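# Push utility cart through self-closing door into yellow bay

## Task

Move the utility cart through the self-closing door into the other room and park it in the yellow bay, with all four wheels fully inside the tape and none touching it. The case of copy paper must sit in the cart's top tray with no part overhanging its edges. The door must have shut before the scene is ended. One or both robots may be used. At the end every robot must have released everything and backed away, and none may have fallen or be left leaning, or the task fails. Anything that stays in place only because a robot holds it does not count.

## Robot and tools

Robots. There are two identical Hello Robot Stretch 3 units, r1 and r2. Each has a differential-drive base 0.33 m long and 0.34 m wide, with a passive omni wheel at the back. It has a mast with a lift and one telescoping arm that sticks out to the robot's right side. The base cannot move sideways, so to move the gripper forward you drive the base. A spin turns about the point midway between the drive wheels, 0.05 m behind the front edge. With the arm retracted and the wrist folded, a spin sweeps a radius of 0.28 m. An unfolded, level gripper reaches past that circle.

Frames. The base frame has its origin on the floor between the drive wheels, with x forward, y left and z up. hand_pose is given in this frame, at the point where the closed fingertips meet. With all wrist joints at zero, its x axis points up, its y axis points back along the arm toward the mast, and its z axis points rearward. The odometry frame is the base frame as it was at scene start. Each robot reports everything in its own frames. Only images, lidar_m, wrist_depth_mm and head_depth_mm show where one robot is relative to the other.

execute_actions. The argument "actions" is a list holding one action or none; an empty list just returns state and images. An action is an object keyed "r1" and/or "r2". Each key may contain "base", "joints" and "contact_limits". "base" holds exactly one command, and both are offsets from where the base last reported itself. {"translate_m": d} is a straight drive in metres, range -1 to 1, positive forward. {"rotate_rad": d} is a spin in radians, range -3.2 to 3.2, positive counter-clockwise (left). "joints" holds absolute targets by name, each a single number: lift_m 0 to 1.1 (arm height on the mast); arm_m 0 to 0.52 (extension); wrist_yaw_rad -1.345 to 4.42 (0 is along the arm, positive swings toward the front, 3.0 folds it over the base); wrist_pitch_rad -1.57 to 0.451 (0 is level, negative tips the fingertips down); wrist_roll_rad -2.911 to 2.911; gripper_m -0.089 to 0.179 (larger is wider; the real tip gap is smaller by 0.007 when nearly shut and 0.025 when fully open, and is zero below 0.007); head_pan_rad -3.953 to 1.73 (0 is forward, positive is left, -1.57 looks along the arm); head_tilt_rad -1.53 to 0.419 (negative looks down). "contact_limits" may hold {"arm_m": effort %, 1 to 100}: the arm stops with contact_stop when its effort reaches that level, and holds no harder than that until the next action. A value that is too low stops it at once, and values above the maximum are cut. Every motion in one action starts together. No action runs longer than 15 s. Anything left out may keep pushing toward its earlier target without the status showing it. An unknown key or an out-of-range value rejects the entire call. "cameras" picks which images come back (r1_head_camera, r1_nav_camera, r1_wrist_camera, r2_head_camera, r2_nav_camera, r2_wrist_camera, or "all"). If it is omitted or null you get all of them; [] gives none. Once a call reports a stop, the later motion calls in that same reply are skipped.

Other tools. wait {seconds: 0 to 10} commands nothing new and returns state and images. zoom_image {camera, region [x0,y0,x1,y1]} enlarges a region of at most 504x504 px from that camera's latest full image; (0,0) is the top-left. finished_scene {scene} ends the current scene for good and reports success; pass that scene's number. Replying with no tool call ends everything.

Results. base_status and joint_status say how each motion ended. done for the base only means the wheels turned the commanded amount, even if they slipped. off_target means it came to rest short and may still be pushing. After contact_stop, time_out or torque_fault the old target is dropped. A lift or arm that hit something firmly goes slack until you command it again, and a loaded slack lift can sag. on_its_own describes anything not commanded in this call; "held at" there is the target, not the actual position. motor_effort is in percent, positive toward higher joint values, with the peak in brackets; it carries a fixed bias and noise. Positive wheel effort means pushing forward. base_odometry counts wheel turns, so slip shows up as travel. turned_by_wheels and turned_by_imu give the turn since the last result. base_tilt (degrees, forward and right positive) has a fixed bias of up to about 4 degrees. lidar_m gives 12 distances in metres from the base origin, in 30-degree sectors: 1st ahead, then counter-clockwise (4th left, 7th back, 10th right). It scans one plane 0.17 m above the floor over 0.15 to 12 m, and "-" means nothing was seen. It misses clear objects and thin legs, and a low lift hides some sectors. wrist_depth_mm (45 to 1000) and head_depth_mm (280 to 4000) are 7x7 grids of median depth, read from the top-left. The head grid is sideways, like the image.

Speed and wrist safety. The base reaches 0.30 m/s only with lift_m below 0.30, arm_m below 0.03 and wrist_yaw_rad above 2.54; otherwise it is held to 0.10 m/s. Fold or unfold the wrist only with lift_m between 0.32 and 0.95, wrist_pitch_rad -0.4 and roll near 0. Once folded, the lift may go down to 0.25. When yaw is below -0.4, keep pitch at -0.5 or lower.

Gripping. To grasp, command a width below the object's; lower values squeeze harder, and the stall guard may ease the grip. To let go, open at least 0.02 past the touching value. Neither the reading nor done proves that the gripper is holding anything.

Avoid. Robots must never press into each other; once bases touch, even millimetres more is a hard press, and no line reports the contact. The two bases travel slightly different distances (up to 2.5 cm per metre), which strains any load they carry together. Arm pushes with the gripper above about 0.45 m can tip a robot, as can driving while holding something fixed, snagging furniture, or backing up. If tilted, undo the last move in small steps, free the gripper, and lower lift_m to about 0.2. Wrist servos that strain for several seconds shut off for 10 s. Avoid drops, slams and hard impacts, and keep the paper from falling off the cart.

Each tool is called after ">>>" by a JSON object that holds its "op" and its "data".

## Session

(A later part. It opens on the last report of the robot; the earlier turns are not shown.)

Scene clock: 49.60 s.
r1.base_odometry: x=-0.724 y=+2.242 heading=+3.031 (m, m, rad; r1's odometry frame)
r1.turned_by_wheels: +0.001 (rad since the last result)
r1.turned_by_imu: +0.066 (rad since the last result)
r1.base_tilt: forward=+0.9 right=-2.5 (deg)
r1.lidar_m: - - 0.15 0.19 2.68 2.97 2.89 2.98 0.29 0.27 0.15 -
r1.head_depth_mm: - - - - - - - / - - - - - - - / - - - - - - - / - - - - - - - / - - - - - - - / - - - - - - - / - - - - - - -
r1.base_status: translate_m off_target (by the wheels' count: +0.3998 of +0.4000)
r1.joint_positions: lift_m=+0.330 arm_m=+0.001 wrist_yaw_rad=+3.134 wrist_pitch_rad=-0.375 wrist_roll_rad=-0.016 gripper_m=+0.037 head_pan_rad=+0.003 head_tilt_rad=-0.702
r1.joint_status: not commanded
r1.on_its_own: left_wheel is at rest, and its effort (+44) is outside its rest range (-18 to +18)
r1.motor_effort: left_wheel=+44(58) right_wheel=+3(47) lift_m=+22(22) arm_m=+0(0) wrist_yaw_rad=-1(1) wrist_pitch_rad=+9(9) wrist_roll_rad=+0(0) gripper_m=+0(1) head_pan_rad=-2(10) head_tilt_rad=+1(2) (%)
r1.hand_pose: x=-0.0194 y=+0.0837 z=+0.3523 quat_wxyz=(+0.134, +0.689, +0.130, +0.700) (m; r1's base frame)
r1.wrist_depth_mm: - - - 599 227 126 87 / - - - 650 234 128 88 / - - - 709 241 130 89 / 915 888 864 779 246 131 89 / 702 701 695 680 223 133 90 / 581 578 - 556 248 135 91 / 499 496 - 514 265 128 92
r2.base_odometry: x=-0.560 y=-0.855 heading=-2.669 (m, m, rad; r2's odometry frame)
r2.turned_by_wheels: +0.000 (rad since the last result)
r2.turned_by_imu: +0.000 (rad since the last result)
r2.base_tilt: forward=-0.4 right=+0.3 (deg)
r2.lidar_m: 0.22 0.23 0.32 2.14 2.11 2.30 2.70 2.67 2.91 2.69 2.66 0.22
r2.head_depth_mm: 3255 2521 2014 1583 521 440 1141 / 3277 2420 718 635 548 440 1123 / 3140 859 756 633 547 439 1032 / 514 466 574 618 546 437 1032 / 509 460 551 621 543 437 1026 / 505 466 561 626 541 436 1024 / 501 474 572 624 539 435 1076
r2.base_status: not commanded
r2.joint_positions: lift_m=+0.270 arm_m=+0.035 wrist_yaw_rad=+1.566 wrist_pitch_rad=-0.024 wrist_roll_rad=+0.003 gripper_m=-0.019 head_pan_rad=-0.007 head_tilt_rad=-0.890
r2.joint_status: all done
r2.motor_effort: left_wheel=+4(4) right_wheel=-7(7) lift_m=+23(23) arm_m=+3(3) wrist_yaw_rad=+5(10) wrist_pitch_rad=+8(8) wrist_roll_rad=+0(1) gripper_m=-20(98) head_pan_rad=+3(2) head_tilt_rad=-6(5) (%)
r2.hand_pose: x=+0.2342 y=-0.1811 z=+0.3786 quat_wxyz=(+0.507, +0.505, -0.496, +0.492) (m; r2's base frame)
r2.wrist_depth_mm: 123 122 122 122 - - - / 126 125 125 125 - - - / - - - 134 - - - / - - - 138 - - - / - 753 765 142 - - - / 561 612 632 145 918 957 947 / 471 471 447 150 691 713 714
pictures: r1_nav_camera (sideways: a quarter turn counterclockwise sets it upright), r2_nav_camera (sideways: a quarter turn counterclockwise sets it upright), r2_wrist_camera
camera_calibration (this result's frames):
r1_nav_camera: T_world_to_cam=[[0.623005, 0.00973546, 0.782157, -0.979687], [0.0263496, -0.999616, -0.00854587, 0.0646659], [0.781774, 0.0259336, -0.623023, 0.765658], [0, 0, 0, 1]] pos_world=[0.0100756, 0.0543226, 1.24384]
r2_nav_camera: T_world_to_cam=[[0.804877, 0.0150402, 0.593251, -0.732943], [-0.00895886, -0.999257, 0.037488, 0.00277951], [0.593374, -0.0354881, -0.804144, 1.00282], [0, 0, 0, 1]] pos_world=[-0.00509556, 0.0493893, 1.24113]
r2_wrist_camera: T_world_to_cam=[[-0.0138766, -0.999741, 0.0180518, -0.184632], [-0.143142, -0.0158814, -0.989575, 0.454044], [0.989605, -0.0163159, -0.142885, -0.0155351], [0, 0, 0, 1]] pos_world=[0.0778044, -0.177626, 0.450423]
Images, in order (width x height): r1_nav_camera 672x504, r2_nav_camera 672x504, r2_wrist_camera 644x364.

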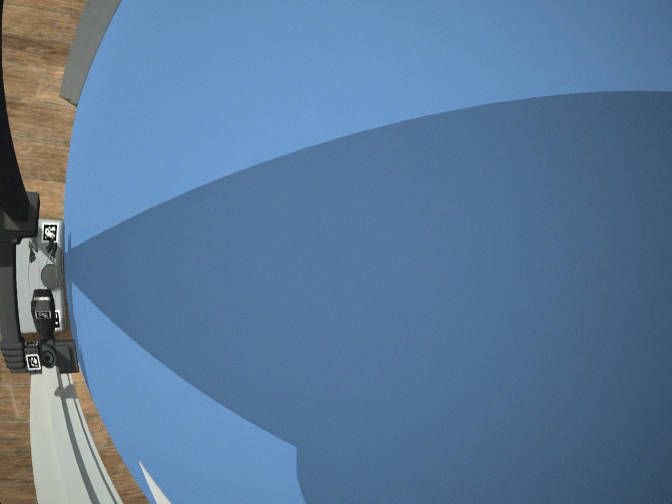

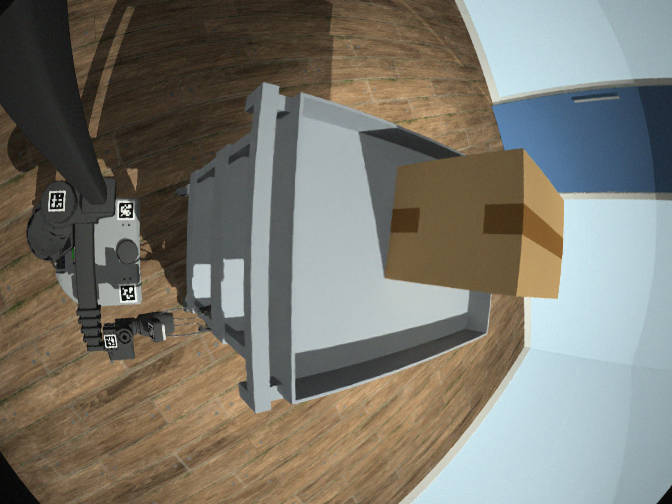

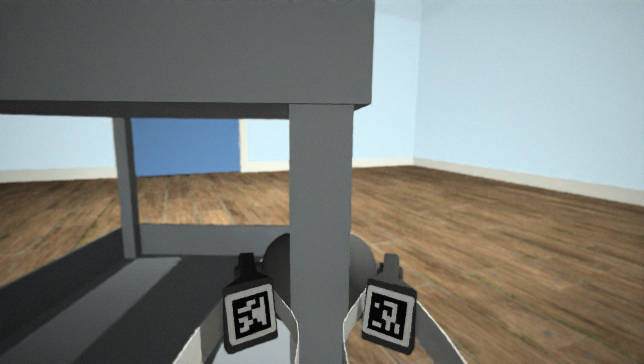

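>>> {"op": "execute_actions", "data": {"actions": [{"r1":{"base":{"translate_m":1},"joints":{"head_tilt_rad":-1.2}},"r2":{"base":{"rotate_rad":0.45}}}], "cameras": ["r1_nav_camera","r2_nav_camera"]}}

Scene clock: 62.50 s.
r1.base_odometry: x=-1.718 y=+2.351 heading=+3.032 (m, m, rad; r1's odometry frame)
r1.turned_by_wheels: +0.000 (rad since the last result)
r1.turned_by_imu: +0.036 (rad since the last result)
r1.base_tilt: forward=+0.8 right=-2.5 (deg)
r1.lidar_m: 1.21 3.25 2.53 2.47 0.23 0.34 1.04 1.00 1.46 2.27 2.41 1.62
r1.head_depth_mm: 1852 1678 1512 1365 1256 1157 1076 / 1639 1681 1509 1371 1254 1173 1087 / 1262 1563 1504 1375 1260 1184 - / 1616 1631 1506 1375 1259 1179 - / 1792 1674 1515 1374 1257 1180 - / 1900 1679 1510 1379 1259 1161 - / 1902 1686 1509 1372 1263 1160 1090
r1.base_status: done
r1.joint_positions: lift_m=+0.330 arm_m=+0.001 wrist_yaw_rad=+3.133 wrist_pitch_rad=-0.375 wrist_roll_rad=-0.016 gripper_m=+0.037 head_pan_rad=+0.002 head_tilt_rad=-1.187
r1.joint_status: all done
r1.motor_effort: left_wheel=+4(70) right_wheel=-5(9) lift_m=+22(21) arm_m=+0(0) wrist_yaw_rad=+0(1) wrist_pitch_rad=+9(9) wrist_roll_rad=+0(0) gripper_m=-1(2) head_pan_rad=-1(2) head_tilt_rad=-5(28) (%)
r1.hand_pose: x=-0.0193 y=+0.0837 z=+0.3524 quat_wxyz=(+0.134, +0.690, +0.130, +0.700) (m; r1's base frame)
r1.wrist_depth_mm: 232 199 - - - - - / 263 218 - - - - - / 309 248 - - - - - / 383 285 247 860 838 819 813 / 479 340 280 685 703 669 653 / 565 419 - 565 546 553 550 / 492 483 - 511 481 480 476
r2.base_odometry: x=-0.560 y=-0.855 heading=-2.219 (m, m, rad; r2's odometry frame)
r2.turned_by_wheels: +0.450 (rad since the last result)
r2.turned_by_imu: +0.454 (rad since the last result)
r2.base_tilt: forward=-0.4 right=+0.2 (deg)
r2.lidar_m: 0.31 0.46 2.15 2.11 2.23 2.73 2.67 2.82 2.72 2.66 2.82 0.29
r2.head_depth_mm: 524 549 719 638 550 1234 1143 / 533 564 650 636 508 684 1129 / 560 617 702 634 498 829 1100 / 614 700 732 632 538 1082 1133 / 2885 2460 728 588 870 1172 1130 / 2903 2434 698 581 938 1244 1124 / 2879 2420 1969 616 1428 1258 1124
r2.base_status: done
r2.joint_positions: lift_m=+0.270 arm_m=+0.035 wrist_yaw_rad=+1.572 wrist_pitch_rad=-0.024 wrist_roll_rad=+0.003 gripper_m=-0.019 head_pan_rad=-0.007 head_tilt_rad=-0.890
r2.joint_status: not commanded
r2.motor_effort: left_wheel=-4(22) right_wheel=+6(29) lift_m=+23(23) arm_m=+0(2) wrist_yaw_rad=+0(72) wrist_pitch_rad=+8(8) wrist_roll_rad=+0(1) gripper_m=-18(28) head_pan_rad=+3(2) head_tilt_rad=-6(6) (%)
r2.hand_pose: x=+0.2342 y=-0.1797 z=+0.3786 quat_wxyz=(+0.505, +0.507, -0.494, +0.493) (m; r2's base frame)
r2.wrist_depth_mm: 289 214 168 143 199 597 - / 303 222 172 148 207 478 - / 406 - - 160 - - - / - - - 165 - - - / - - - 164 807 - - / 817 553 618 165 632 848 967 / 440 475 450 178 438 654 721
pictures: r1_nav_camera (sideways: a quarter turn counterclockwise sets it upright), r2_nav_camera (sideways: a quarter turn counterclockwise sets it upright)
camera_calibration (this result's frames):
r1_nav_camera: T_world_to_cam=[[0.915704, 0.00974982, 0.401735, -0.485825], [0.01877, -0.999652, -0.0185229, 0.0776925], [0.401415, 0.0245021, -0.915568, 1.14835], [0, 0, 0, 1]] pos_world=[-0.017549, 0.0542653, 1.248]
r2_nav_camera: T_world_to_cam=[[0.804877, 0.0150402, 0.593251, -0.732942], [-0.00895883, -0.999257, 0.037488, 0.00277951], [0.593374, -0.0354881, -0.804144, 1.00282], [0, 0, 0, 1]] pos_world=[-0.00509556, 0.0493893, 1.24113]
Images, in order (width x height): r1_nav_camera 672x504, r2_nav_camera 672x504.

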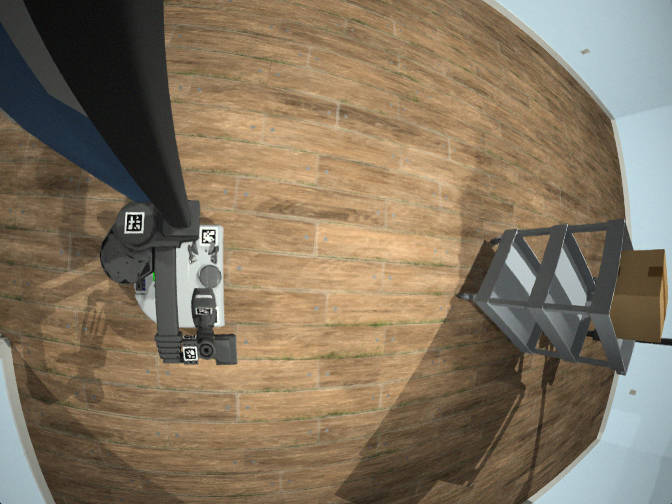

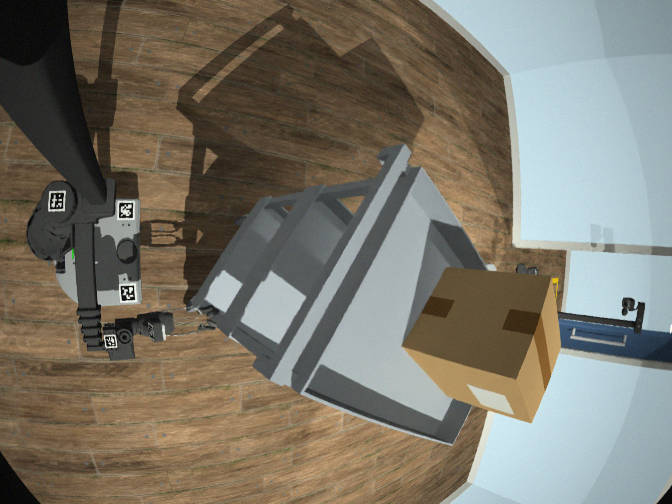

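>>> {"op": "execute_actions", "data": {"actions": [{"r1":{"base":{"translate_m":-0.25}},"r2":{"joints":{"arm_m":0.36}}}], "cameras": []}}

>>> {"op": "execute_actions", "data": {"actions": [{"r1":{"base":{"rotate_rad":1.3}}}], "cameras": ["r1_nav_camera"]}}

>>> {"op": "execute_actions", "data": {"actions": [{"r1":{"base":{"translate_m":0.5}}}], "cameras": ["r1_nav_camera","r2_nav_camera"]}}

Scene clock: 69.63 s.
r1.base_odometry: x=-1.470 y=+2.324 heading=+3.031 (m, m, rad; r1's odometry frame)
r1.turned_by_wheels: +0.000 (rad since the last result)
r1.turned_by_imu: +0.000 (rad since the last result)
r1.base_tilt: forward=+0.9 right=-2.5 (deg)
r1.lidar_m: 1.46 3.27 0.17 0.18 0.24 0.69 3.59 0.77 1.08 2.25 2.39 3.46
r1.head_depth_mm: 1888 1676 1502 1375 1255 1168 1075 / 1859 1685 1503 1377 1258 1171 1085 / 1678 1679 1515 1376 1256 1180 - / 1709 1683 1523 1375 1261 1179 - / 1742 1674 1515 1368 1260 1174 - / 1895 1679 1511 1378 1263 716 - / 1905 1690 1509 1374 1263 486 648
r1.base_status: done
r1.joint_positions: lift_m=+0.330 arm_m=+0.001 wrist_yaw_rad=+3.133 wrist_pitch_rad=-0.375 wrist_roll_rad=-0.016 gripper_m=+0.037 head_pan_rad=+0.002 head_tilt_rad=-1.187
r1.joint_status: not commanded
r1.motor_effort: left_wheel=-6(21) right_wheel=+3(9) lift_m=+22(22) arm_m=+0(0) wrist_yaw_rad=+0(1) wrist_pitch_rad=+9(9) wrist_roll_rad=+0(0) gripper_m=-1(0) head_pan_rad=-1(1) head_tilt_rad=-5(5) (%)
r1.hand_pose: x=-0.0193 y=+0.0837 z=+0.3524 quat_wxyz=(+0.134, +0.690, +0.130, +0.700) (m; r1's base frame)
r1.wrist_depth_mm: 389 322 - 222 194 170 - / 456 353 - 240 207 182 - / 540 403 - 262 225 195 - / 671 472 396 290 243 214 825 / 695 568 446 324 255 239 652 / 581 580 - 359 300 516 552 / 493 496 - 394 322 483 468
r2.base_odometry: x=-0.560 y=-0.855 heading=-2.219 (m, m, rad; r2's odometry frame)
r2.turned_by_wheels: +0.000 (rad since the last result)
r2.turned_by_imu: +0.000 (rad since the last result)
r2.base_tilt: forward=-0.2 right=+0.0 (deg)
r2.lidar_m: 0.36 2.81 2.15 2.11 2.24 2.72 2.67 2.82 2.73 2.66 0.38 0.36
r2.head_depth_mm: 540 580 676 637 503 822 1127 / 557 613 701 637 536 849 1107 / 583 650 728 634 864 1082 1133 / 2985 2428 742 574 889 1141 1128 / 2907 2467 712 570 880 1217 1129 / 2919 2417 1972 578 1436 1258 1127 / 2904 2421 1972 1658 1435 1258 1124
r2.base_status: not commanded
r2.joint_positions: lift_m=+0.270 arm_m=+0.360 wrist_yaw_rad=+1.570 wrist_pitch_rad=-0.024 wrist_roll_rad=+0.003 gripper_m=-0.020 head_pan_rad=-0.007 head_tilt_rad=-0.890
r2.joint_status: all done
r2.motor_effort: left_wheel=-5(5) right_wheel=+3(12) lift_m=+23(23) arm_m=+3(6) wrist_yaw_rad=+1(48) wrist_pitch_rad=+8(9) wrist_roll_rad=+0(0) gripper_m=-10(22) head_pan_rad=+2(2) head_tilt_rad=-6(5) (%)
r2.hand_pose: x=+0.2342 y=-0.5048 z=+0.3786 quat_wxyz=(+0.506, +0.507, -0.494, +0.493) (m; r2's base frame)
r2.wrist_depth_mm: 204 251 388 - - - - / 206 253 352 565 - - - / - - - - - - - / - - - - - - - / - 814 823 - - - - / 594 617 625 - 950 940 946 / 448 470 482 674 723 721 724
pictures: none
No camera images: the call's "cameras" was empty. Leave "cameras" out to get every camera's image.

Scene clock: 72.73 s.
r1.base_odometry: x=-1.470 y=+2.324 heading=-1.952 (m, m, rad; r1's odometry frame)
r1.turned_by_wheels: +1.300 (rad since the last result)
r1.turned_by_imu: +1.270 (rad since the last result)
r1.base_tilt: forward=+0.9 right=-2.5 (deg)
r1.lidar_m: - - 0.15 3.61 0.77 0.83 1.53 2.25 2.67 1.46 1.50 3.59
r1.head_depth_mm: - - - - - 1158 1078 / - - - - - 1171 - / - - - - - - - / - - - - - 718 - / - - - - - 1160 - / - - - - - 1160 - / - - - - 990 1163 1087
r1.base_status: done
r1.joint_positions: lift_m=+0.330 arm_m=+0.001 wrist_yaw_rad=+3.133 wrist_pitch_rad=-0.375 wrist_roll_rad=-0.016 gripper_m=+0.037 head_pan_rad=-0.007 head_tilt_rad=-1.199
r1.joint_status: not commanded
r1.motor_effort: left_wheel=+4(13) right_wheel=+13(24) lift_m=+22(22) arm_m=+0(0) wrist_yaw_rad=+0(0) wrist_pitch_rad=+9(9) wrist_roll_rad=+0(0) gripper_m=+0(0) head_pan_rad=+5(12) head_tilt_rad=+0(15) (%)
r1.hand_pose: x=-0.0192 y=+0.0837 z=+0.3524 quat_wxyz=(+0.134, +0.690, +0.130, +0.700) (m; r1's base frame)
r1.wrist_depth_mm: 564 - - - - 421 146 / 602 - - - - 359 138 / 644 - - - - 312 129 / 702 775 843 864 838 272 123 / 702 693 685 683 690 244 116 / 584 584 - 569 526 217 110 / 494 494 - 525 480 173 105
r2.base_odometry: x=-0.560 y=-0.855 heading=-2.219 (m, m, rad; r2's odometry frame)
r2.turned_by_wheels: +0.000 (rad since the last result)
r2.turned_by_imu: +0.000 (rad since the last result)
r2.base_tilt: forward=-0.3 right=+0.1 (deg)
r2.lidar_m: 0.36 2.81 2.15 2.11 2.23 2.73 2.67 2.82 2.72 2.66 0.38 0.36
r2.head_depth_mm: 539 580 675 638 503 822 1122 / 556 614 702 636 537 847 1104 / 584 650 728 635 860 1084 1135 / 2940 2388 743 573 888 1141 1135 / 2906 2456 709 571 882 1211 1129 / 2917 2437 1985 579 1431 1259 1128 / 2897 2425 1967 1655 1427 1256 1125
r2.base_status: not commanded
r2.joint_positions: lift_m=+0.270 arm_m=+0.360 wrist_yaw_rad=+1.570 wrist_pitch_rad=-0.024 wrist_roll_rad=+0.003 gripper_m=-0.020 head_pan_rad=-0.007 head_tilt_rad=-0.890
r2.joint_status: not commanded
r2.motor_effort: left_wheel=-4(5) right_wheel=+3(3) lift_m=+23(23) arm_m=+3(3) wrist_yaw_rad=+0(1) wrist_pitch_rad=+8(8) wrist_roll_rad=+0(0) gripper_m=-10(10) head_pan_rad=+3(3) head_tilt_rad=-6(5) (%)
r2.hand_pose: x=+0.2342 y=-0.5048 z=+0.3786 quat_wxyz=(+0.506, +0.507, -0.494, +0.493) (m; r2's base frame)
r2.wrist_depth_mm: 205 251 388 - - - - / 207 255 350 562 - - - / - - - - - - - / - - - - - - - / - 807 828 - - - - / 594 621 623 - 934 944 959 / 446 471 480 668 715 715 716
pictures: r1_nav_camera (sideways: a quarter turn counterclockwise sets it upright)
camera_calibration (this result's frames):
r1_nav_camera: T_world_to_cam=[[0.920594, 0.00166418, 0.390518, -0.471246], [0.00975143, -0.999777, -0.0187272, 0.0780131], [0.3904, 0.0210482, -0.920405, 1.15469], [0, 0, 0, 1]] pos_world=[-0.0177276, 0.0544757, 1.24828]
Images, in order (width x height): r1_nav_camera 672x504.

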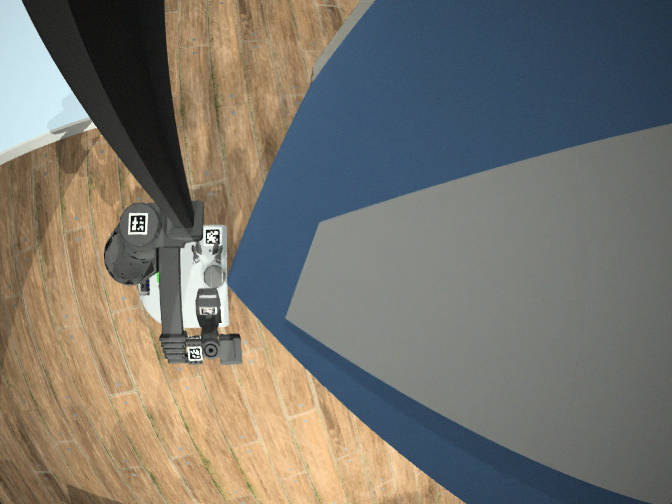

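Scene clock: 78.83 s.
r1.base_odometry: x=-1.656 y=+1.860 heading=-1.952 (m, m, rad; r1's odometry frame)
r1.turned_by_wheels: +0.000 (rad since the last result)
r1.turned_by_imu: +0.003 (rad since the last result)
r1.base_tilt: forward=+0.9 right=-2.5 (deg)
r1.lidar_m: - - 0.15 0.18 3.73 1.15 1.77 2.73 3.23 1.45 3.72 3.13
r1.head_depth_mm: - - - - 1249 1155 1075 / - - - - 1227 1169 - / - - - - 416 1174 - / - - - - 371 1081 - / - - - - 343 677 - / - - - - - 762 - / - - - - - 537 1089
r1.base_status: done
r1.joint_positions: lift_m=+0.330 arm_m=+0.001 wrist_yaw_rad=+3.133 wrist_pitch_rad=-0.375 wrist_roll_rad=-0.016 gripper_m=+0.037 head_pan_rad=-0.007 head_tilt_rad=-1.199
r1.joint_status: not commanded
r1.motor_effort: left_wheel=+13(31) right_wheel=+0(21) lift_m=+21(22) arm_m=+0(0) wrist_yaw_rad=+0(0) wrist_pitch_rad=+9(9) wrist_roll_rad=+0(0) gripper_m=-1(1) head_pan_rad=+5(21) head_tilt_rad=-1(13) (%)
r1.hand_pose: x=-0.0192 y=+0.0837 z=+0.3524 quat_wxyz=(+0.134, +0.690, +0.130, +0.700) (m; r1's base frame)
r1.wrist_depth_mm: - - - 403 211 142 107 / - - - 444 220 147 109 / - - - 493 230 151 112 / 887 877 849 544 244 157 115 / 711 682 692 630 233 163 118 / 581 582 - 546 269 167 121 / 499 494 - 496 283 163 124
r2.base_odometry: x=-0.560 y=-0.855 heading=-2.219 (m, m, rad; r2's odometry frame)
r2.turned_by_wheels: +0.000 (rad since the last result)
r2.turned_by_imu: +0.000 (rad since the last result)
r2.base_tilt: forward=-0.3 right=+0.0 (deg)
r2.lidar_m: 0.36 2.80 2.16 2.11 2.23 2.73 2.67 2.82 2.72 2.66 0.38 0.36
r2.head_depth_mm: 540 580 678 639 503 820 1125 / 556 614 700 635 538 847 1107 / 584 650 727 634 860 1080 1136 / 3079 2476 742 573 888 1142 1134 / 2889 2451 709 571 879 1215 1129 / 2933 2441 1970 579 1438 1261 1130 / 2896 2413 1981 1655 1418 1260 1124
r2.base_status: not commanded
r2.joint_positions: lift_m=+0.270 arm_m=+0.360 wrist_yaw_rad=+1.570 wrist_pitch_rad=-0.024 wrist_roll_rad=+0.003 gripper_m=-0.020 head_pan_rad=-0.007 head_tilt_rad=-0.890
r2.joint_status: not commanded
r2.motor_effort: left_wheel=-5(5) right_wheel=+3(4) lift_m=+23(23) arm_m=+4(3) wrist_yaw_rad=+1(1) wrist_pitch_rad=+8(8) wrist_roll_rad=+0(1) gripper_m=-10(10) head_pan_rad=+2(3) head_tilt_rad=-5(6) (%)
r2.hand_pose: x=+0.2342 y=-0.5048 z=+0.3786 quat_wxyz=(+0.506, +0.507, -0.494, +0.493) (m; r2's base frame)
r2.wrist_depth_mm: 205 251 388 - - - - / 207 256 349 564 - - - / - - - - - - - / - - - - - - - / - 808 837 - - - - / 591 620 620 - 937 942 960 / 448 469 480 665 713 718 712
pictures: r1_nav_camera (sideways: a quarter turn counterclockwise sets it upright), r2_nav_camera (sideways: a quarter turn counterclockwise sets it upright)
camera_calibration (this result's frames):
r1_nav_camera: T_world_to_cam=[[0.920431, 0.00142249, 0.390902, -0.471745], [0.0094955, -0.99978, -0.0187202, 0.0780057], [0.390789, 0.0209425, -0.920242, 1.15448], [0, 0, 0, 1]] pos_world=[-0.0176909, 0.0544818, 1.24827]
r2_nav_camera: T_world_to_cam=[[0.804877, 0.0150402, 0.593251, -0.732943], [-0.00895884, -0.999257, 0.037488, 0.00277951], [0.593374, -0.0354881, -0.804144, 1.00282], [0, 0, 0, 1]] pos_world=[-0.00509555, 0.0493893, 1.24113]
Images, in order (width x height): r1_nav_camera 672x504, r2_nav_camera 672x504.

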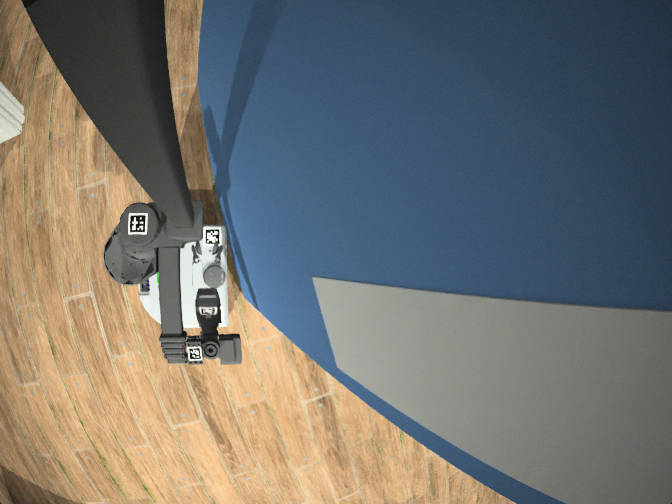

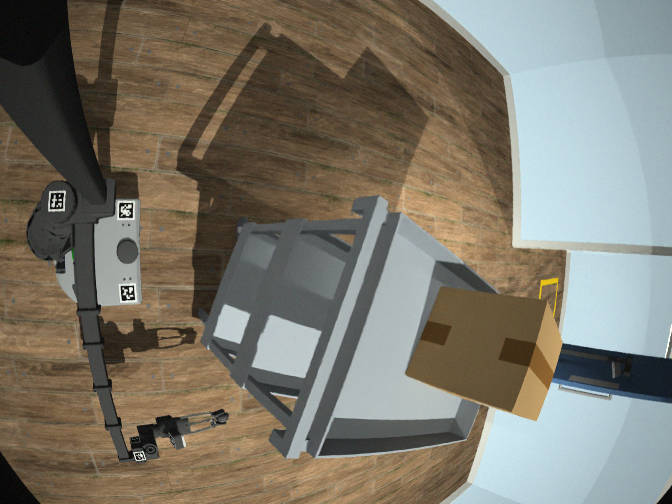

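>>> {"op": "execute_actions", "data": {"actions": [{"r1":{"base":{"rotate_rad":0.45}},"r2":{"joints":{"arm_m":0,"wrist_yaw_rad":1.75}}}], "cameras": ["r2_wrist_camera"]}}

>>> {"op": "execute_actions", "data": {"actions": [{"r1":{"base":{"translate_m":0.35}},"r2":{"base":{"translate_m":0.17}}}], "cameras": ["r2_wrist_camera"]}}

>>> {"op": "execute_actions", "data": {"actions": [{"r2":{"joints":{"arm_m":0.36,"wrist_yaw_rad":1.57}}}], "cameras": ["r1_nav_camera","r2_nav_camera"]}}

Scene clock: 87.73 s.
r1.base_odometry: x=-1.656 y=+1.860 heading=-1.502 (m, m, rad; r1's odometry frame)
r1.turned_by_wheels: +0.450 (rad since the last result)
r1.turned_by_imu: +0.437 (rad since the last result)
r1.base_tilt: forward=+0.9 right=-2.4 (deg)
r1.lidar_m: - - 0.15 3.68 1.24 1.52 2.73 3.07 1.45 4.35 3.76 -
r1.head_depth_mm: - - - - - 1132 1075 / - - - - - 421 - / - - - - - 491 - / - - - - - 682 - / - - - - - 1128 - / - - - - 375 1148 - / - - - - 444 1159 1092
r1.base_status: done
r1.joint_positions: lift_m=+0.330 arm_m=+0.001 wrist_yaw_rad=+3.133 wrist_pitch_rad=-0.375 wrist_roll_rad=-0.016 gripper_m=+0.037 head_pan_rad=-0.007 head_tilt_rad=-1.198
r1.joint_status: not commanded
r1.motor_effort: left_wheel=-1(16) right_wheel=+11(24) lift_m=+21(21) arm_m=+0(0) wrist_yaw_rad=+0(0) wrist_pitch_rad=+9(9) wrist_roll_rad=+0(0) gripper_m=-1(1) head_pan_rad=+5(16) head_tilt_rad=-1(10) (%)
r1.hand_pose: x=-0.0192 y=+0.0837 z=+0.3524 quat_wxyz=(+0.134, +0.690, +0.130, +0.700) (m; r1's base frame)
r1.wrist_depth_mm: 925 929 - - - 245 134 / - - - - - 236 132 / - - - - - 228 129 / 889 869 853 864 774 220 127 / 708 702 686 685 525 213 124 / 580 580 - 566 508 203 122 / 491 495 - 523 474 181 119
r2.base_odometry: x=-0.560 y=-0.855 heading=-2.219 (m, m, rad; r2's odometry frame)
r2.turned_by_wheels: +0.000 (rad since the last result)
r2.turned_by_imu: +0.000 (rad since the last result)
r2.base_tilt: forward=-0.3 right=+0.2 (deg)
r2.lidar_m: 0.36 2.80 2.15 2.11 2.23 2.73 2.67 2.83 2.72 2.66 0.39 0.36
r2.head_depth_mm: 539 580 675 639 502 822 1124 / 556 614 699 637 539 846 1106 / 584 651 730 634 860 1079 1120 / 3088 2446 744 575 888 1144 1135 / 2884 2442 710 571 880 1217 1130 / 2905 2429 1963 581 1434 1258 1125 / 2922 2428 1951 1664 1428 1252 1125
r2.base_status: not commanded
r2.joint_positions: lift_m=+0.270 arm_m=+0.000 wrist_yaw_rad=+1.750 wrist_pitch_rad=-0.024 wrist_roll_rad=+0.003 gripper_m=-0.020 head_pan_rad=-0.007 head_tilt_rad=-0.890
r2.joint_status: all done
r2.motor_effort: left_wheel=-4(4) right_wheel=+3(4) lift_m=+23(23) arm_m=-3(9) wrist_yaw_rad=+0(4) wrist_pitch_rad=+8(8) wrist_roll_rad=+0(1) gripper_m=-10(9) head_pan_rad=+3(3) head_tilt_rad=-6(5) (%)
r2.hand_pose: x=+0.2301 y=-0.0999 z=+0.3786 quat_wxyz=(+0.460, +0.549, -0.447, +0.536) (m; r2's base frame)
r2.wrist_depth_mm: - - 327 264 226 199 177 / - - 323 271 231 203 180 / - - 383 - - - - / - - - - - - - / - - - - 841 787 - / 909 934 478 - 626 639 637 / 697 705 406 448 479 475 464
pictures: r2_wrist_camera
camera_calibration (this result's frames):
r2_wrist_camera: T_world_to_cam=[[0.169614, -0.985345, 0.0180509, -0.144277], [-0.137998, -0.0418824, -0.989547, 0.450909], [0.975801, 0.16535, -0.14308, 0.0112082], [0, 0, 0, 1]] pos_world=[0.075759, -0.125131, 0.450404]
Images, in order (width x height): r2_wrist_camera 644x364.

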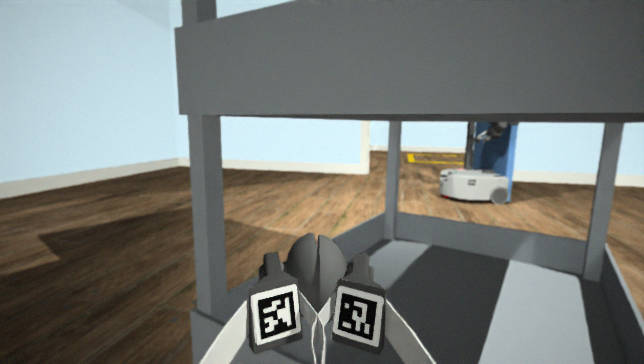

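Scene clock: 92.27 s.
r1.base_odometry: x=-1.632 y=+1.511 heading=-1.501 (m, m, rad; r1's odometry frame)
r1.turned_by_wheels: +0.001 (rad since the last result)
r1.turned_by_imu: -0.053 (rad since the last result)
r1.base_tilt: forward=+0.8 right=-2.4 (deg)
r1.lidar_m: - - 0.15 0.19 1.24 1.36 2.87 3.14 1.53 4.47 3.88 -
r1.head_depth_mm: - - - - - 1154 1083 / - - - - - 1118 1063 / - - - - - - - / - - - - - - - / - - - - - - - / - - - - - 1148 - / - - - - - 1145 1106
r1.base_status: translate_m off_target (by the wheels' count: +0.3497 of +0.3500)
r1.joint_positions: lift_m=+0.330 arm_m=+0.001 wrist_yaw_rad=+3.135 wrist_pitch_rad=-0.375 wrist_roll_rad=-0.015 gripper_m=+0.037 head_pan_rad=-0.006 head_tilt_rad=-1.227
r1.joint_status: not commanded
r1.on_its_own: left_wheel is at rest, and its effort (+39) is outside its rest range (-18 to +18)
r1.motor_effort: left_wheel=+39(73) right_wheel=+17(30) lift_m=+21(22) arm_m=-4(31) wrist_yaw_rad=-2(63) wrist_pitch_rad=+9(10) wrist_roll_rad=+0(0) gripper_m=-2(1) head_pan_rad=+4(9) head_tilt_rad=+10(11) (%)
r1.hand_pose: x=-0.0198 y=+0.0835 z=+0.3524 quat_wxyz=(+0.133, +0.690, +0.131, +0.700) (m; r1's base frame)
r1.wrist_depth_mm: 919 - - - 238 122 82 / 937 - - - 243 123 82 / - - - - 247 124 83 / 902 893 854 848 251 125 83 / 703 695 693 677 222 127 84 / 577 580 - 573 244 128 84 / 495 493 - 516 264 120 85
r2.base_odometry: x=-0.663 y=-0.991 heading=-2.220 (m, m, rad; r2's odometry frame)
r2.turned_by_wheels: +0.000 (rad since the last result)
r2.turned_by_imu: +0.001 (rad since the last result)
r2.base_tilt: forward=-0.5 right=+0.3 (deg)
r2.lidar_m: 0.20 0.26 2.14 2.10 2.23 2.90 2.84 3.03 2.73 0.32 0.22 0.20
r2.head_depth_mm: 524 438 495 586 551 483 429 / 545 454 529 608 548 489 653 / 3279 502 575 627 546 457 731 / 3111 2482 734 631 544 439 1015 / 2790 2472 1981 602 541 482 1098 / 2793 2447 1962 1665 494 520 1126 / 2792 2422 1971 1649 1426 1237 1123
r2.base_status: done
r2.joint_positions: lift_m=+0.270 arm_m=+0.000 wrist_yaw_rad=+1.750 wrist_pitch_rad=-0.024 wrist_roll_rad=+0.003 gripper_m=-0.020 head_pan_rad=-0.007 head_tilt_rad=-0.890
r2.joint_status: not commanded
r2.motor_effort: left_wheel=-5(7) right_wheel=+3(7) lift_m=+23(23) arm_m=-3(3) wrist_yaw_rad=+0(1) wrist_pitch_rad=+8(8) wrist_roll_rad=+0(0) gripper_m=-11(10) head_pan_rad=+3(2) head_tilt_rad=-6(5) (%)
r2.hand_pose: x=+0.2301 y=-0.0999 z=+0.3786 quat_wxyz=(+0.460, +0.549, -0.447, +0.536) (m; r2's base frame)
r2.wrist_depth_mm: 172 133 106 89 76 67 59 / 180 138 110 93 79 69 62 / 214 - - - - - - / 220 - - - - - - / - - - - 718 - - / 832 867 926 - 635 600 563 / 671 670 703 454 481 476 483
pictures: r2_wrist_camera
camera_calibration (this result's frames):
r2_wrist_camera: T_world_to_cam=[[0.169614, -0.985345, 0.0180508, -0.144277], [-0.137998, -0.0418822, -0.989547, 0.450909], [0.975801, 0.16535, -0.14308, 0.0112082], [0, 0, 0, 1]] pos_world=[0.0757591, -0.125131, 0.450404]
Images, in order (width x height): r2_wrist_camera 644x364.

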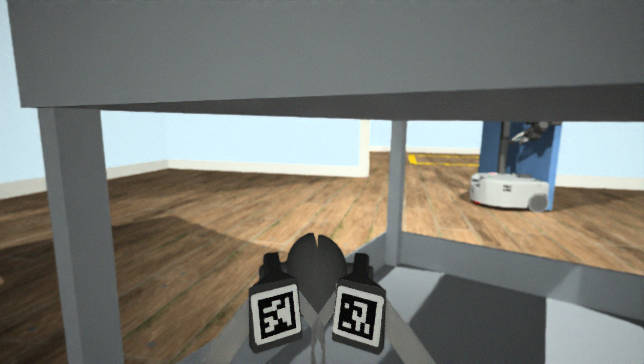

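Scene clock: 96.13 s.
r1.base_odometry: x=-1.632 y=+1.511 heading=-1.501 (m, m, rad; r1's odometry frame)
r1.turned_by_wheels: +0.000 (rad since the last result)
r1.turned_by_imu: +0.001 (rad since the last result)
r1.base_tilt: forward=+0.7 right=-2.5 (deg)
r1.lidar_m: - - 0.15 0.20 1.24 1.35 2.87 3.15 1.42 4.48 3.88 -
r1.head_depth_mm: - - - - - 1150 1079 / - - - - - 1117 1062 / - - - - - - - / - - - - - - - / - - - - - - - / - - - - - 1150 - / - - - - - 1143 1109
r1.base_status: not commanded
r1.joint_positions: lift_m=+0.330 arm_m=+0.001 wrist_yaw_rad=+3.135 wrist_pitch_rad=-0.375 wrist_roll_rad=-0.015 gripper_m=+0.037 head_pan_rad=-0.006 head_tilt_rad=-1.227
r1.joint_status: not commanded
r1.on_its_own: left_wheel is at rest, and its effort (+39) is outside its rest range (-18 to +18)
r1.motor_effort: left_wheel=+39(39) right_wheel=+18(17) lift_m=+21(21) arm_m=-4(4) wrist_yaw_rad=-2(2) wrist_pitch_rad=+9(9) wrist_roll_rad=+0(0) gripper_m=-1(0) head_pan_rad=+4(4) head_tilt_rad=+10(11) (%)
r1.hand_pose: x=-0.0198 y=+0.0835 z=+0.3524 quat_wxyz=(+0.133, +0.690, +0.131, +0.700) (m; r1's base frame)
r1.wrist_depth_mm: 917 - - - 237 122 82 / 927 - - - 243 123 82 / - - - - 248 124 83 / 899 882 849 839 251 125 83 / 702 698 693 686 222 127 84 / 584 578 - 564 244 128 84 / 500 491 - 509 263 120 85
r2.base_odometry: x=-0.663 y=-0.991 heading=-2.219 (m, m, rad; r2's odometry frame)
r2.turned_by_wheels: +0.000 (rad since the last result)
r2.turned_by_imu: +0.000 (rad since the last result)
r2.base_tilt: forward=-0.5 right=+0.2 (deg)
r2.lidar_m: 0.47 2.80 2.15 2.10 2.22 2.90 2.84 3.00 2.73 2.67 0.25 0.21
r2.head_depth_mm: 575 480 535 612 549 492 989 / 3251 842 718 622 537 453 988 / 3251 2472 980 1011 930 829 1016 / 3095 2481 2013 1675 1442 1264 1129 / 2799 2473 1991 1663 1434 1264 1128 / 2796 2432 1976 1661 1435 1261 1123 / 2791 2430 1962 1662 1426 1255 1127
r2.base_status: not commanded
r2.joint_positions: lift_m=+0.270 arm_m=+0.360 wrist_yaw_rad=+1.583 wrist_pitch_rad=-0.023 wrist_roll_rad=+0.003 gripper_m=-0.020 head_pan_rad=-0.007 head_tilt_rad=-0.890
r2.joint_status: all done
r2.on_its_own: wrist_yaw_rad is at rest, and its effort (-14) is outside its rest range (-12 to +12)
r2.motor_effort: left_wheel=-1(5) right_wheel=-1(4) lift_m=+23(24) arm_m=+5(7) wrist_yaw_rad=-14(38) wrist_pitch_rad=+8(9) wrist_roll_rad=+0(1) gripper_m=-10(11) head_pan_rad=+2(3) head_tilt_rad=-6(6) (%)
r2.hand_pose: x=+0.2342 y=-0.5014 z=+0.3788 quat_wxyz=(+0.502, +0.510, -0.491, +0.496) (m; r2's base frame)
r2.wrist_depth_mm: - 74 73 72 71 70 69 / - 76 75 73 72 71 72 / - - - - 176 79 - / - - - - - 81 - / - - 721 - - 83 - / 828 592 620 - 111 85 960 / 450 471 465 442 94 87 718
pictures: r1_nav_camera (sideways: a quarter turn counterclockwise sets it upright), r2_nav_camera (sideways: a quarter turn counterclockwise sets it upright)
camera_calibration (this result's frames):
r1_nav_camera: T_world_to_cam=[[0.931076, 0.00279716, 0.364815, -0.437833], [0.0105189, -0.999761, -0.0191809, 0.0785984], [0.364674, 0.0216963, -0.930883, 1.16846], [0, 0, 0, 1]] pos_world=[-0.0192774, 0.0544531, 1.24893]
r2_nav_camera: T_world_to_cam=[[0.804882, 0.0151104, 0.593243, -0.732931], [-0.00887123, -0.999258, 0.037488, 0.00277895], [0.593369, -0.0354362, -0.80415, 1.00283], [0, 0, 0, 1]] pos_world=[-0.00510051, 0.0493883, 1.24113]
Images, in order (width x height): r1_nav_camera 672x504, r2_nav_camera 672x504.

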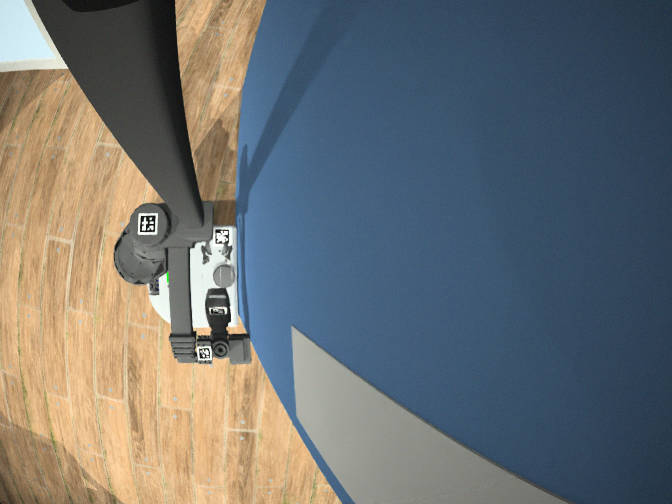

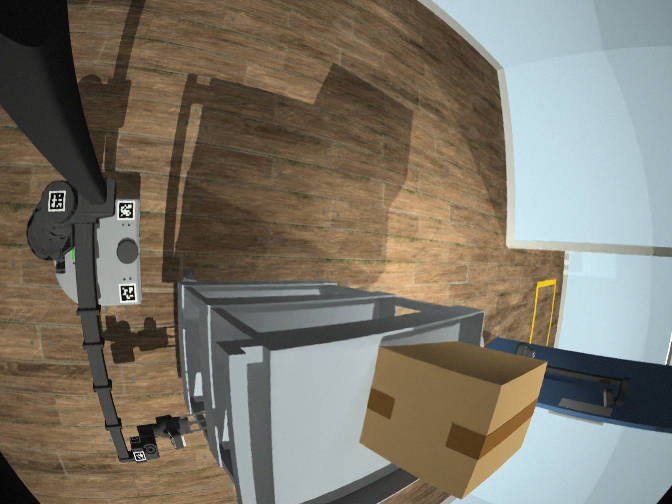

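>>> {"op": "execute_actions", "data": {"actions": [{"r1":{"base":{"translate_m":-0.01}},"r2":{"joints":{"arm_m":0.52},"base":{"translate_m":-0.05}}}], "cameras": []}}

>>> {"op": "execute_actions", "data": {"actions": [{"r2":{"joints":{"arm_m":0.47},"base":{"translate_m":-0.32}}}], "cameras": []}}

>>> {"op": "execute_actions", "data": {"actions": [{"r2":{"joints":{"arm_m":0.075,"gripper_m":0.15},"base":{"rotate_rad":-1.57}}}], "cameras": []}}

>>> {"op": "execute_actions", "data": {"actions": [{"r2":{"base":{"translate_m":0.64}}}], "cameras": []}}

>>> {"op": "execute_actions", "data": {"actions": [{"r2":{"base":{"rotate_rad":1.87}}}], "cameras": ["r2_wrist_camera","r2_nav_camera"]}}

Scene clock: 105.13 s.
r1.base_odometry: x=-1.632 y=+1.521 heading=-1.501 (m, m, rad; r1's odometry frame)
r1.turned_by_wheels: +0.000 (rad since the last result)
r1.turned_by_imu: +0.001 (rad since the last result)
r1.base_tilt: forward=+0.9 right=-2.4 (deg)
r1.lidar_m: - - 0.15 0.21 1.22 1.36 2.86 3.15 1.38 1.73 3.88 -
r1.head_depth_mm: - - - - - 1147 1075 / - - - - - 1133 1078 / - - - - - - - / - - - - - - - / - - - - - - - / - - - - - 1140 - / - - - - - 1137 1107
r1.base_status: done
r1.joint_positions: lift_m=+0.330 arm_m=+0.001 wrist_yaw_rad=+3.135 wrist_pitch_rad=-0.375 wrist_roll_rad=-0.015 gripper_m=+0.037 head_pan_rad=-0.005 head_tilt_rad=-1.208
r1.joint_status: not commanded
r1.motor_effort: left_wheel=+3(26) right_wheel=+4(17) lift_m=+21(22) arm_m=-4(4) wrist_yaw_rad=-1(2) wrist_pitch_rad=+9(9) wrist_roll_rad=+0(0) gripper_m=-1(0) head_pan_rad=+4(6) head_tilt_rad=+3(10) (%)
r1.hand_pose: x=-0.0197 y=+0.0835 z=+0.3524 quat_wxyz=(+0.134, +0.690, +0.131, +0.700) (m; r1's base frame)
r1.wrist_depth_mm: 917 - - - 250 126 84 / 955 - - - 254 127 85 / - - - - 261 128 85 / 908 878 879 856 262 129 86 / 723 702 686 680 230 130 86 / 592 575 - 562 254 131 86 / 500 495 - 515 273 122 86
r2.base_odometry: x=-0.633 y=-0.951 heading=-2.219 (m, m, rad; r2's odometry frame)
r2.turned_by_wheels: +0.000 (rad since the last result)
r2.turned_by_imu: +0.000 (rad since the last result)
r2.base_tilt: forward=-0.4 right=+0.2 (deg)
r2.lidar_m: 0.65 2.80 2.15 2.10 2.22 2.85 2.79 2.96 2.72 2.67 0.30 0.32
r2.head_depth_mm: 635 641 648 603 592 804 1020 / 3267 850 732 1017 914 1006 1036 / 3236 2490 1888 1089 1275 1234 1135 / 3085 2493 1990 1682 1444 1273 1128 / 2822 2465 1984 1661 1437 1258 1129 / 2820 2440 1974 1660 1434 1260 1124 / 2820 2405 1965 1655 1431 1262 1127
r2.base_status: done
r2.joint_positions: lift_m=+0.270 arm_m=+0.519 wrist_yaw_rad=+1.581 wrist_pitch_rad=-0.023 wrist_roll_rad=+0.003 gripper_m=-0.019 head_pan_rad=-0.007 head_tilt_rad=-0.890
r2.joint_status: all done
r2.motor_effort: left_wheel=-3(9) right_wheel=+3(8) lift_m=+24(24) arm_m=+4(8) wrist_yaw_rad=-12(49) wrist_pitch_rad=+8(8) wrist_roll_rad=+0(0) gripper_m=-11(14) head_pan_rad=+2(2) head_tilt_rad=-5(5) (%)
r2.hand_pose: x=+0.2343 y=-0.6611 z=+0.3789 quat_wxyz=(+0.503, +0.509, -0.492, +0.496) (m; r2's base frame)
r2.wrist_depth_mm: 140 144 149 154 - - - / 142 146 153 159 - - - / - - - 171 - - - / - - - 176 - - - / - 744 758 181 - - - / 585 617 618 - 946 938 937 / 469 472 464 191 714 718 723
pictures: none
No camera images: the call's "cameras" was empty. Leave "cameras" out to get every camera's image.

Scene clock: 109.60 s.
r1.base_odometry: x=-1.632 y=+1.521 heading=-1.501 (m, m, rad; r1's odometry frame)
r1.turned_by_wheels: +0.000 (rad since the last result)
r1.turned_by_imu: +0.001 (rad since the last result)
r1.base_tilt: forward=+0.9 right=-2.5 (deg)
r1.lidar_m: - - 0.15 0.21 1.23 1.35 2.86 3.13 1.38 1.74 3.89 -
r1.head_depth_mm: - - - - - 1144 1076 / - - - - - 1136 1077 / - - - - - - - / - - - - - - - / - - - - - - - / - - - - - 1138 - / - - - - - 1135 1102
r1.base_status: not commanded
r1.joint_positions: lift_m=+0.330 arm_m=+0.001 wrist_yaw_rad=+3.135 wrist_pitch_rad=-0.375 wrist_roll_rad=-0.015 gripper_m=+0.037 head_pan_rad=-0.005 head_tilt_rad=-1.208
r1.joint_status: not commanded
r1.motor_effort: left_wheel=+3(3) right_wheel=+4(5) lift_m=+21(21) arm_m=-4(4) wrist_yaw_rad=-2(2) wrist_pitch_rad=+9(9) wrist_roll_rad=+0(0) gripper_m=-1(0) head_pan_rad=+3(4) head_tilt_rad=+4(3) (%)
r1.hand_pose: x=-0.0197 y=+0.0835 z=+0.3524 quat_wxyz=(+0.134, +0.690, +0.131, +0.700) (m; r1's base frame)
r1.wrist_depth_mm: 897 - - - 249 126 84 / 937 - - - 253 127 84 / - - - - 256 128 85 / 894 873 867 850 261 129 85 / 711 686 679 674 229 130 86 / 584 580 - 570 255 131 86 / 495 492 - 511 274 123 86
r2.base_odometry: x=-0.439 y=-0.696 heading=-2.220 (m, m, rad; r2's odometry frame)
r2.turned_by_wheels: +0.000 (rad since the last result)
r2.turned_by_imu: +0.000 (rad since the last result)
r2.base_tilt: forward=-0.4 right=+0.0 (deg)
r2.lidar_m: 0.77 2.83 2.17 2.13 2.25 2.52 2.47 2.61 2.70 2.65 0.78 0.56
r2.head_depth_mm: 713 818 741 995 1255 1284 1143 / 894 844 828 1034 1189 1273 1135 / 3194 1154 1274 1448 1369 1269 1134 / 3139 2471 2001 1669 1446 1267 1132 / 3008 2455 1980 1669 1432 1263 1125 / 3085 2447 1977 1661 1437 1255 1123 / 2978 2421 1965 1661 1420 1261 1127
r2.base_status: done
r2.joint_positions: lift_m=+0.270 arm_m=+0.470 wrist_yaw_rad=+1.571 wrist_pitch_rad=-0.023 wrist_roll_rad=+0.003 gripper_m=-0.020 head_pan_rad=-0.007 head_tilt_rad=-0.890
r2.joint_status: all done
r2.motor_effort: left_wheel=-3(9) right_wheel=+3(4) lift_m=+23(23) arm_m=-3(3) wrist_yaw_rad=-1(11) wrist_pitch_rad=+8(8) wrist_roll_rad=-1(1) gripper_m=-11(11) head_pan_rad=+2(2) head_tilt_rad=-6(5) (%)
r2.hand_pose: x=+0.2343 y=-0.6152 z=+0.3789 quat_wxyz=(+0.505, +0.507, -0.495, +0.494) (m; r2's base frame)
r2.wrist_depth_mm: - - - - - - - / 411 420 439 459 - - - / - - - 636 - - - / - - - - - - - / - 824 907 918 - - - / 470 616 491 - 932 947 944 / 463 475 497 552 710 721 724
pictures: none
No camera images: the call's "cameras" was empty. Leave "cameras" out to get every camera's image.

Scene clock: 113.70 s.
r1.base_odometry: x=-1.632 y=+1.521 heading=-1.501 (m, m, rad; r1's odometry frame)
r1.turned_by_wheels: +0.000 (rad since the last result)
r1.turned_by_imu: +0.001 (rad since the last result)
r1.base_tilt: forward=+0.9 right=-2.5 (deg)
r1.lidar_m: - - 0.15 0.21 1.23 1.36 2.86 3.13 1.38 1.74 3.87 -
r1.head_depth_mm: - - - - - 1144 1078 / - - - - - 1135 1078 / - - - - - - - / - - - - - - - / - - - - - - - / - - - - - 1134 - / - - - - - 1136 1102
r1.base_status: not commanded
r1.joint_positions: lift_m=+0.330 arm_m=+0.001 wrist_yaw_rad=+3.135 wrist_pitch_rad=-0.375 wrist_roll_rad=-0.015 gripper_m=+0.037 head_pan_rad=-0.005 head_tilt_rad=-1.208
r1.joint_status: not commanded
r1.motor_effort: left_wheel=+3(3) right_wheel=+4(4) lift_m=+21(21) arm_m=-4(4) wrist_yaw_rad=-1(2) wrist_pitch_rad=+9(9) wrist_roll_rad=+0(0) gripper_m=+0(0) head_pan_rad=+3(4) head_tilt_rad=+3(3) (%)
r1.hand_pose: x=-0.0197 y=+0.0835 z=+0.3524 quat_wxyz=(+0.134, +0.690, +0.131, +0.700) (m; r1's base frame)
r1.wrist_depth_mm: 900 - - - 250 126 84 / 938 - - - 256 127 84 / - - - - 259 128 85 / 885 876 857 863 261 129 85 / 709 700 694 689 232 130 86 / 591 573 - 576 253 131 86 / 494 498 - 512 273 122 87
r2.base_odometry: x=-0.439 y=-0.696 heading=+2.494 (m, m, rad; r2's odometry frame)
r2.turned_by_wheels: -1.570 (rad since the last result)
r2.turned_by_imu: -1.594 (rad since the last result)
r2.base_tilt: forward=-0.4 right=+0.1 (deg)
r2.lidar_m: 2.65 0.80 0.55 0.76 2.85 2.17 2.12 2.24 2.52 2.47 2.60 2.71
r2.head_depth_mm: 2436 2502 2022 1697 1462 1275 1142 / 2460 2498 2002 1688 1450 1276 1142 / 2442 2460 2001 1676 1437 1269 1136 / 2443 2468 1999 1674 1435 1270 1132 / 2458 2437 1973 1675 1433 1270 1125 / 2469 2431 1973 1656 1436 1259 1124 / 2463 2426 1970 1657 1425 1254 1126
r2.base_status: done
r2.joint_positions: lift_m=+0.270 arm_m=+0.075 wrist_yaw_rad=+1.571 wrist_pitch_rad=-0.023 wrist_roll_rad=+0.003 gripper_m=+0.150 head_pan_rad=-0.007 head_tilt_rad=-0.890
r2.joint_status: all done
r2.motor_effort: left_wheel=+4(11) right_wheel=-4(9) lift_m=+23(24) arm_m=-3(2) wrist_yaw_rad=-1(1) wrist_pitch_rad=+8(8) wrist_roll_rad=+0(1) gripper_m=+0(94) head_pan_rad=+2(2) head_tilt_rad=-6(6) (%)
r2.hand_pose: x=+0.2343 y=-0.2204 z=+0.3789 quat_wxyz=(+0.505, +0.506, -0.495, +0.493) (m; r2's base frame)
r2.wrist_depth_mm: - - - - - - - / - - - - - - - / - - - - - - - / - - - - - - - / - - - - - - - / 924 936 937 934 969 - 955 / 733 677 714 710 717 695 760
pictures: none
No camera images: the call's "cameras" was empty. Leave "cameras" out to get every camera's image.

Scene clock: 121.37 s.
r1.base_odometry: x=-1.632 y=+1.521 heading=-1.501 (m, m, rad; r1's odometry frame)
r1.turned_by_wheels: +0.000 (rad since the last result)
r1.turned_by_imu: +0.001 (rad since the last result)
r1.base_tilt: forward=+0.8 right=-2.4 (deg)
r1.lidar_m: - - 0.15 0.21 1.23 1.36 2.86 3.14 1.38 1.74 3.89 -
r1.head_depth_mm: - - - - - 1144 1080 / - - - - - 1134 1080 / - - - - - - - / - - - - - - - / - - - - - - - / - - - - - 1141 - / - - - - - 1136 1105
r1.base_status: not commanded
r1.joint_positions: lift_m=+0.330 arm_m=+0.001 wrist_yaw_rad=+3.135 wrist_pitch_rad=-0.375 wrist_roll_rad=-0.015 gripper_m=+0.037 head_pan_rad=-0.005 head_tilt_rad=-1.208
r1.joint_status: not commanded
r1.motor_effort: left_wheel=+3(3) right_wheel=+4(4) lift_m=+21(21) arm_m=-4(4) wrist_yaw_rad=-2(1) wrist_pitch_rad=+9(9) wrist_roll_rad=+0(0) gripper_m=-1(1) head_pan_rad=+4(3) head_tilt_rad=+3(3) (%)
r1.hand_pose: x=-0.0197 y=+0.0835 z=+0.3524 quat_wxyz=(+0.134, +0.690, +0.131, +0.700) (m; r1's base frame)
r1.wrist_depth_mm: 905 - - - 250 126 84 / 938 - - - 254 127 84 / - - - - 260 128 85 / 870 892 850 850 262 129 85 / 706 702 704 682 231 130 86 / 583 578 - 565 253 131 86 / 499 496 - 512 273 123 86
r2.base_odometry: x=-0.950 y=-0.310 heading=+2.494 (m, m, rad; r2's odometry frame)
r2.turned_by_wheels: +0.000 (rad since the last result)
r2.turned_by_imu: +0.003 (rad since the last result)
r2.base_tilt: forward=-0.5 right=+0.2 (deg)
r2.lidar_m: 2.01 2.12 3.04 0.56 0.57 2.82 2.77 2.90 2.56 2.50 2.65 2.05
r2.head_depth_mm: 1835 2135 2027 1687 1458 1281 1138 / 1842 2138 2019 1688 1460 1273 1143 / 1840 2141 1994 1689 1449 1272 1137 / 1839 2138 2002 1679 1442 1265 1130 / 1846 2165 1978 1672 1429 1266 1131 / 1855 2146 1980 1660 1431 1263 1127 / 1849 2170 1972 1657 1431 1260 1123
r2.base_status: done
r2.joint_positions: lift_m=+0.270 arm_m=+0.075 wrist_yaw_rad=+1.571 wrist_pitch_rad=-0.023 wrist_roll_rad=+0.003 gripper_m=+0.150 head_pan_rad=-0.007 head_tilt_rad=-0.890
r2.joint_status: not commanded
r2.motor_effort: left_wheel=+4(13) right_wheel=-4(6) lift_m=+24(23) arm_m=-3(3) wrist_yaw_rad=+0(1) wrist_pitch_rad=+8(8) wrist_roll_rad=+0(0) gripper_m=+0(0) head_pan_rad=+3(2) head_tilt_rad=-6(6) (%)
r2.hand_pose: x=+0.2343 y=-0.2204 z=+0.3789 quat_wxyz=(+0.505, +0.506, -0.495, +0.493) (m; r2's base frame)
r2.wrist_depth_mm: - - - - - - - / - - - - - - - / - - - - - - - / - - - - - - - / - - - - - - - / 934 921 938 940 945 - 956 / 737 676 704 717 716 694 761
pictures: none
No camera images: the call's "cameras" was empty. Leave "cameras" out to get every camera's image.

Scene clock: 125.27 s.
r1.base_odometry: x=-1.632 y=+1.521 heading=-1.501 (m, m, rad; r1's odometry frame)
r1.turned_by_wheels: +0.000 (rad since the last result)
r1.turned_by_imu: +0.001 (rad since the last result)
r1.base_tilt: forward=+0.8 right=-2.4 (deg)
r1.lidar_m: - - 0.15 0.21 1.23 1.35 2.86 3.13 1.38 1.74 3.87 -
r1.head_depth_mm: - - - - - 1144 1077 / - - - - - 1136 1078 / - - - - - - - / - - - - - - - / - - - - - - - / - - - - - 1132 - / - - - - - 1134 1103
r1.base_status: not commanded
r1.joint_positions: lift_m=+0.330 arm_m=+0.001 wrist_yaw_rad=+3.135 wrist_pitch_rad=-0.375 wrist_roll_rad=-0.015 gripper_m=+0.037 head_pan_rad=-0.005 head_tilt_rad=-1.208
r1.joint_status: not commanded
r1.motor_effort: left_wheel=+3(3) right_wheel=+4(5) lift_m=+21(21) arm_m=-4(4) wrist_yaw_rad=-2(1) wrist_pitch_rad=+9(9) wrist_roll_rad=+0(0) gripper_m=-1(1) head_pan_rad=+4(3) head_tilt_rad=+3(3) (%)
r1.hand_pose: x=-0.0197 y=+0.0835 z=+0.3524 quat_wxyz=(+0.134, +0.690, +0.131, +0.700) (m; r1's base frame)
r1.wrist_depth_mm: 885 - - - 249 126 84 / 948 - - - 254 127 84 / - - - - 259 128 85 / 876 860 871 853 263 129 85 / 702 698 695 674 231 130 86 / 583 578 - 573 255 131 86 / 499 489 - 509 274 123 86
r2.base_odometry: x=-0.950 y=-0.310 heading=-1.919 (m, m, rad; r2's odometry frame)
r2.turned_by_wheels: +1.870 (rad since the last result)
r2.turned_by_imu: +1.899 (rad since the last result)
r2.base_tilt: forward=-0.4 right=+0.1 (deg)
r2.lidar_m: 0.56 0.62 2.76 2.79 2.75 2.50 2.53 2.20 2.00 2.02 2.49 0.57
r2.head_depth_mm: 3161 2362 2030 1695 1451 1281 1145 / 3267 921 668 1589 1449 1279 1145 / 942 902 717 1054 1251 1277 1139 / 723 840 770 1052 1272 1266 1130 / 745 845 681 1043 1295 1267 1128 / 775 866 784 1025 1318 1258 1128 / 3160 857 688 1590 1426 1257 1125
r2.base_status: done
r2.joint_positions: lift_m=+0.270 arm_m=+0.075 wrist_yaw_rad=+1.571 wrist_pitch_rad=-0.023 wrist_roll_rad=+0.003 gripper_m=+0.150 head_pan_rad=-0.007 head_tilt_rad=-0.890
r2.joint_status: not commanded
r2.motor_effort: left_wheel=-4(10) right_wheel=+3(9) lift_m=+23(23) arm_m=-3(3) wrist_yaw_rad=+0(2) wrist_pitch_rad=+8(8) wrist_roll_rad=+0(0) gripper_m=+0(0) head_pan_rad=+2(2) head_tilt_rad=-5(5) (%)
r2.hand_pose: x=+0.2343 y=-0.2204 z=+0.3789 quat_wxyz=(+0.505, +0.506, -0.495, +0.493) (m; r2's base frame)
r2.wrist_depth_mm: - - - - - - - / 491 471 455 520 - - - / - - - - - - - / - - - - - - - / - 858 912 842 - - - / 552 516 507 659 929 - 955 / 740 645 540 679 720 686 765
pictures: r2_nav_camera (sideways: a quarter turn counterclockwise sets it upright), r2_wrist_camera
camera_calibration (this result's frames):
r2_nav_camera: T_world_to_cam=[[0.804882, 0.0151101, 0.593243, -0.732932], [-0.00887163, -0.999258, 0.037488, 0.00277895], [0.593369, -0.0354365, -0.80415, 1.00283], [0, 0, 0, 1]] pos_world=[-0.00510049, 0.0493884, 1.24113]
r2_wrist_camera: T_world_to_cam=[[-0.0087454, -0.999801, 0.0179507, -0.225136], [-0.141828, -0.0165297, -0.989753, 0.45334], [0.989853, -0.0112017, -0.141655, -0.0155714], [0, 0, 0, 1]] pos_world=[0.0777408, -0.217772, 0.45053]
Images, in order (width x height): r2_nav_camera 672x504, r2_wrist_camera 644x364.

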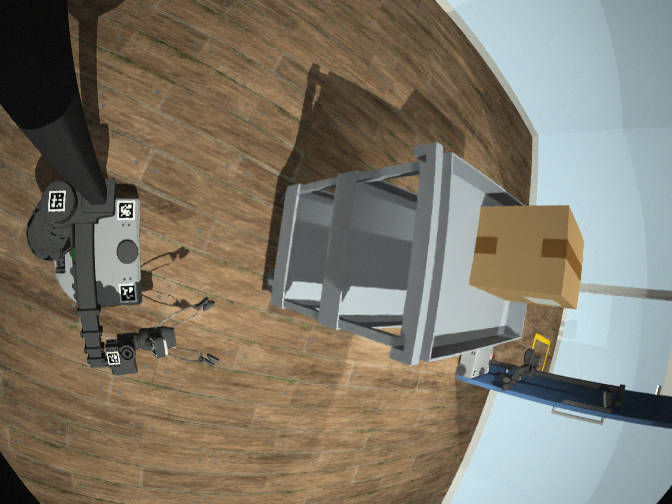

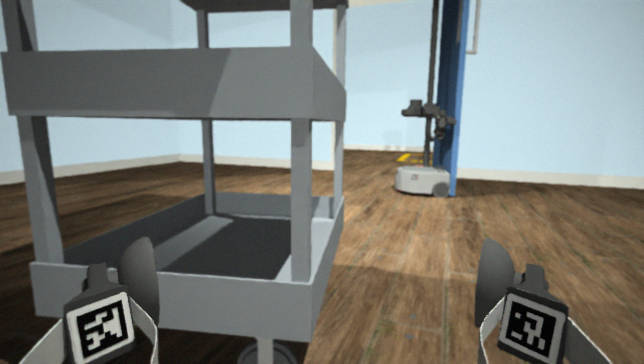

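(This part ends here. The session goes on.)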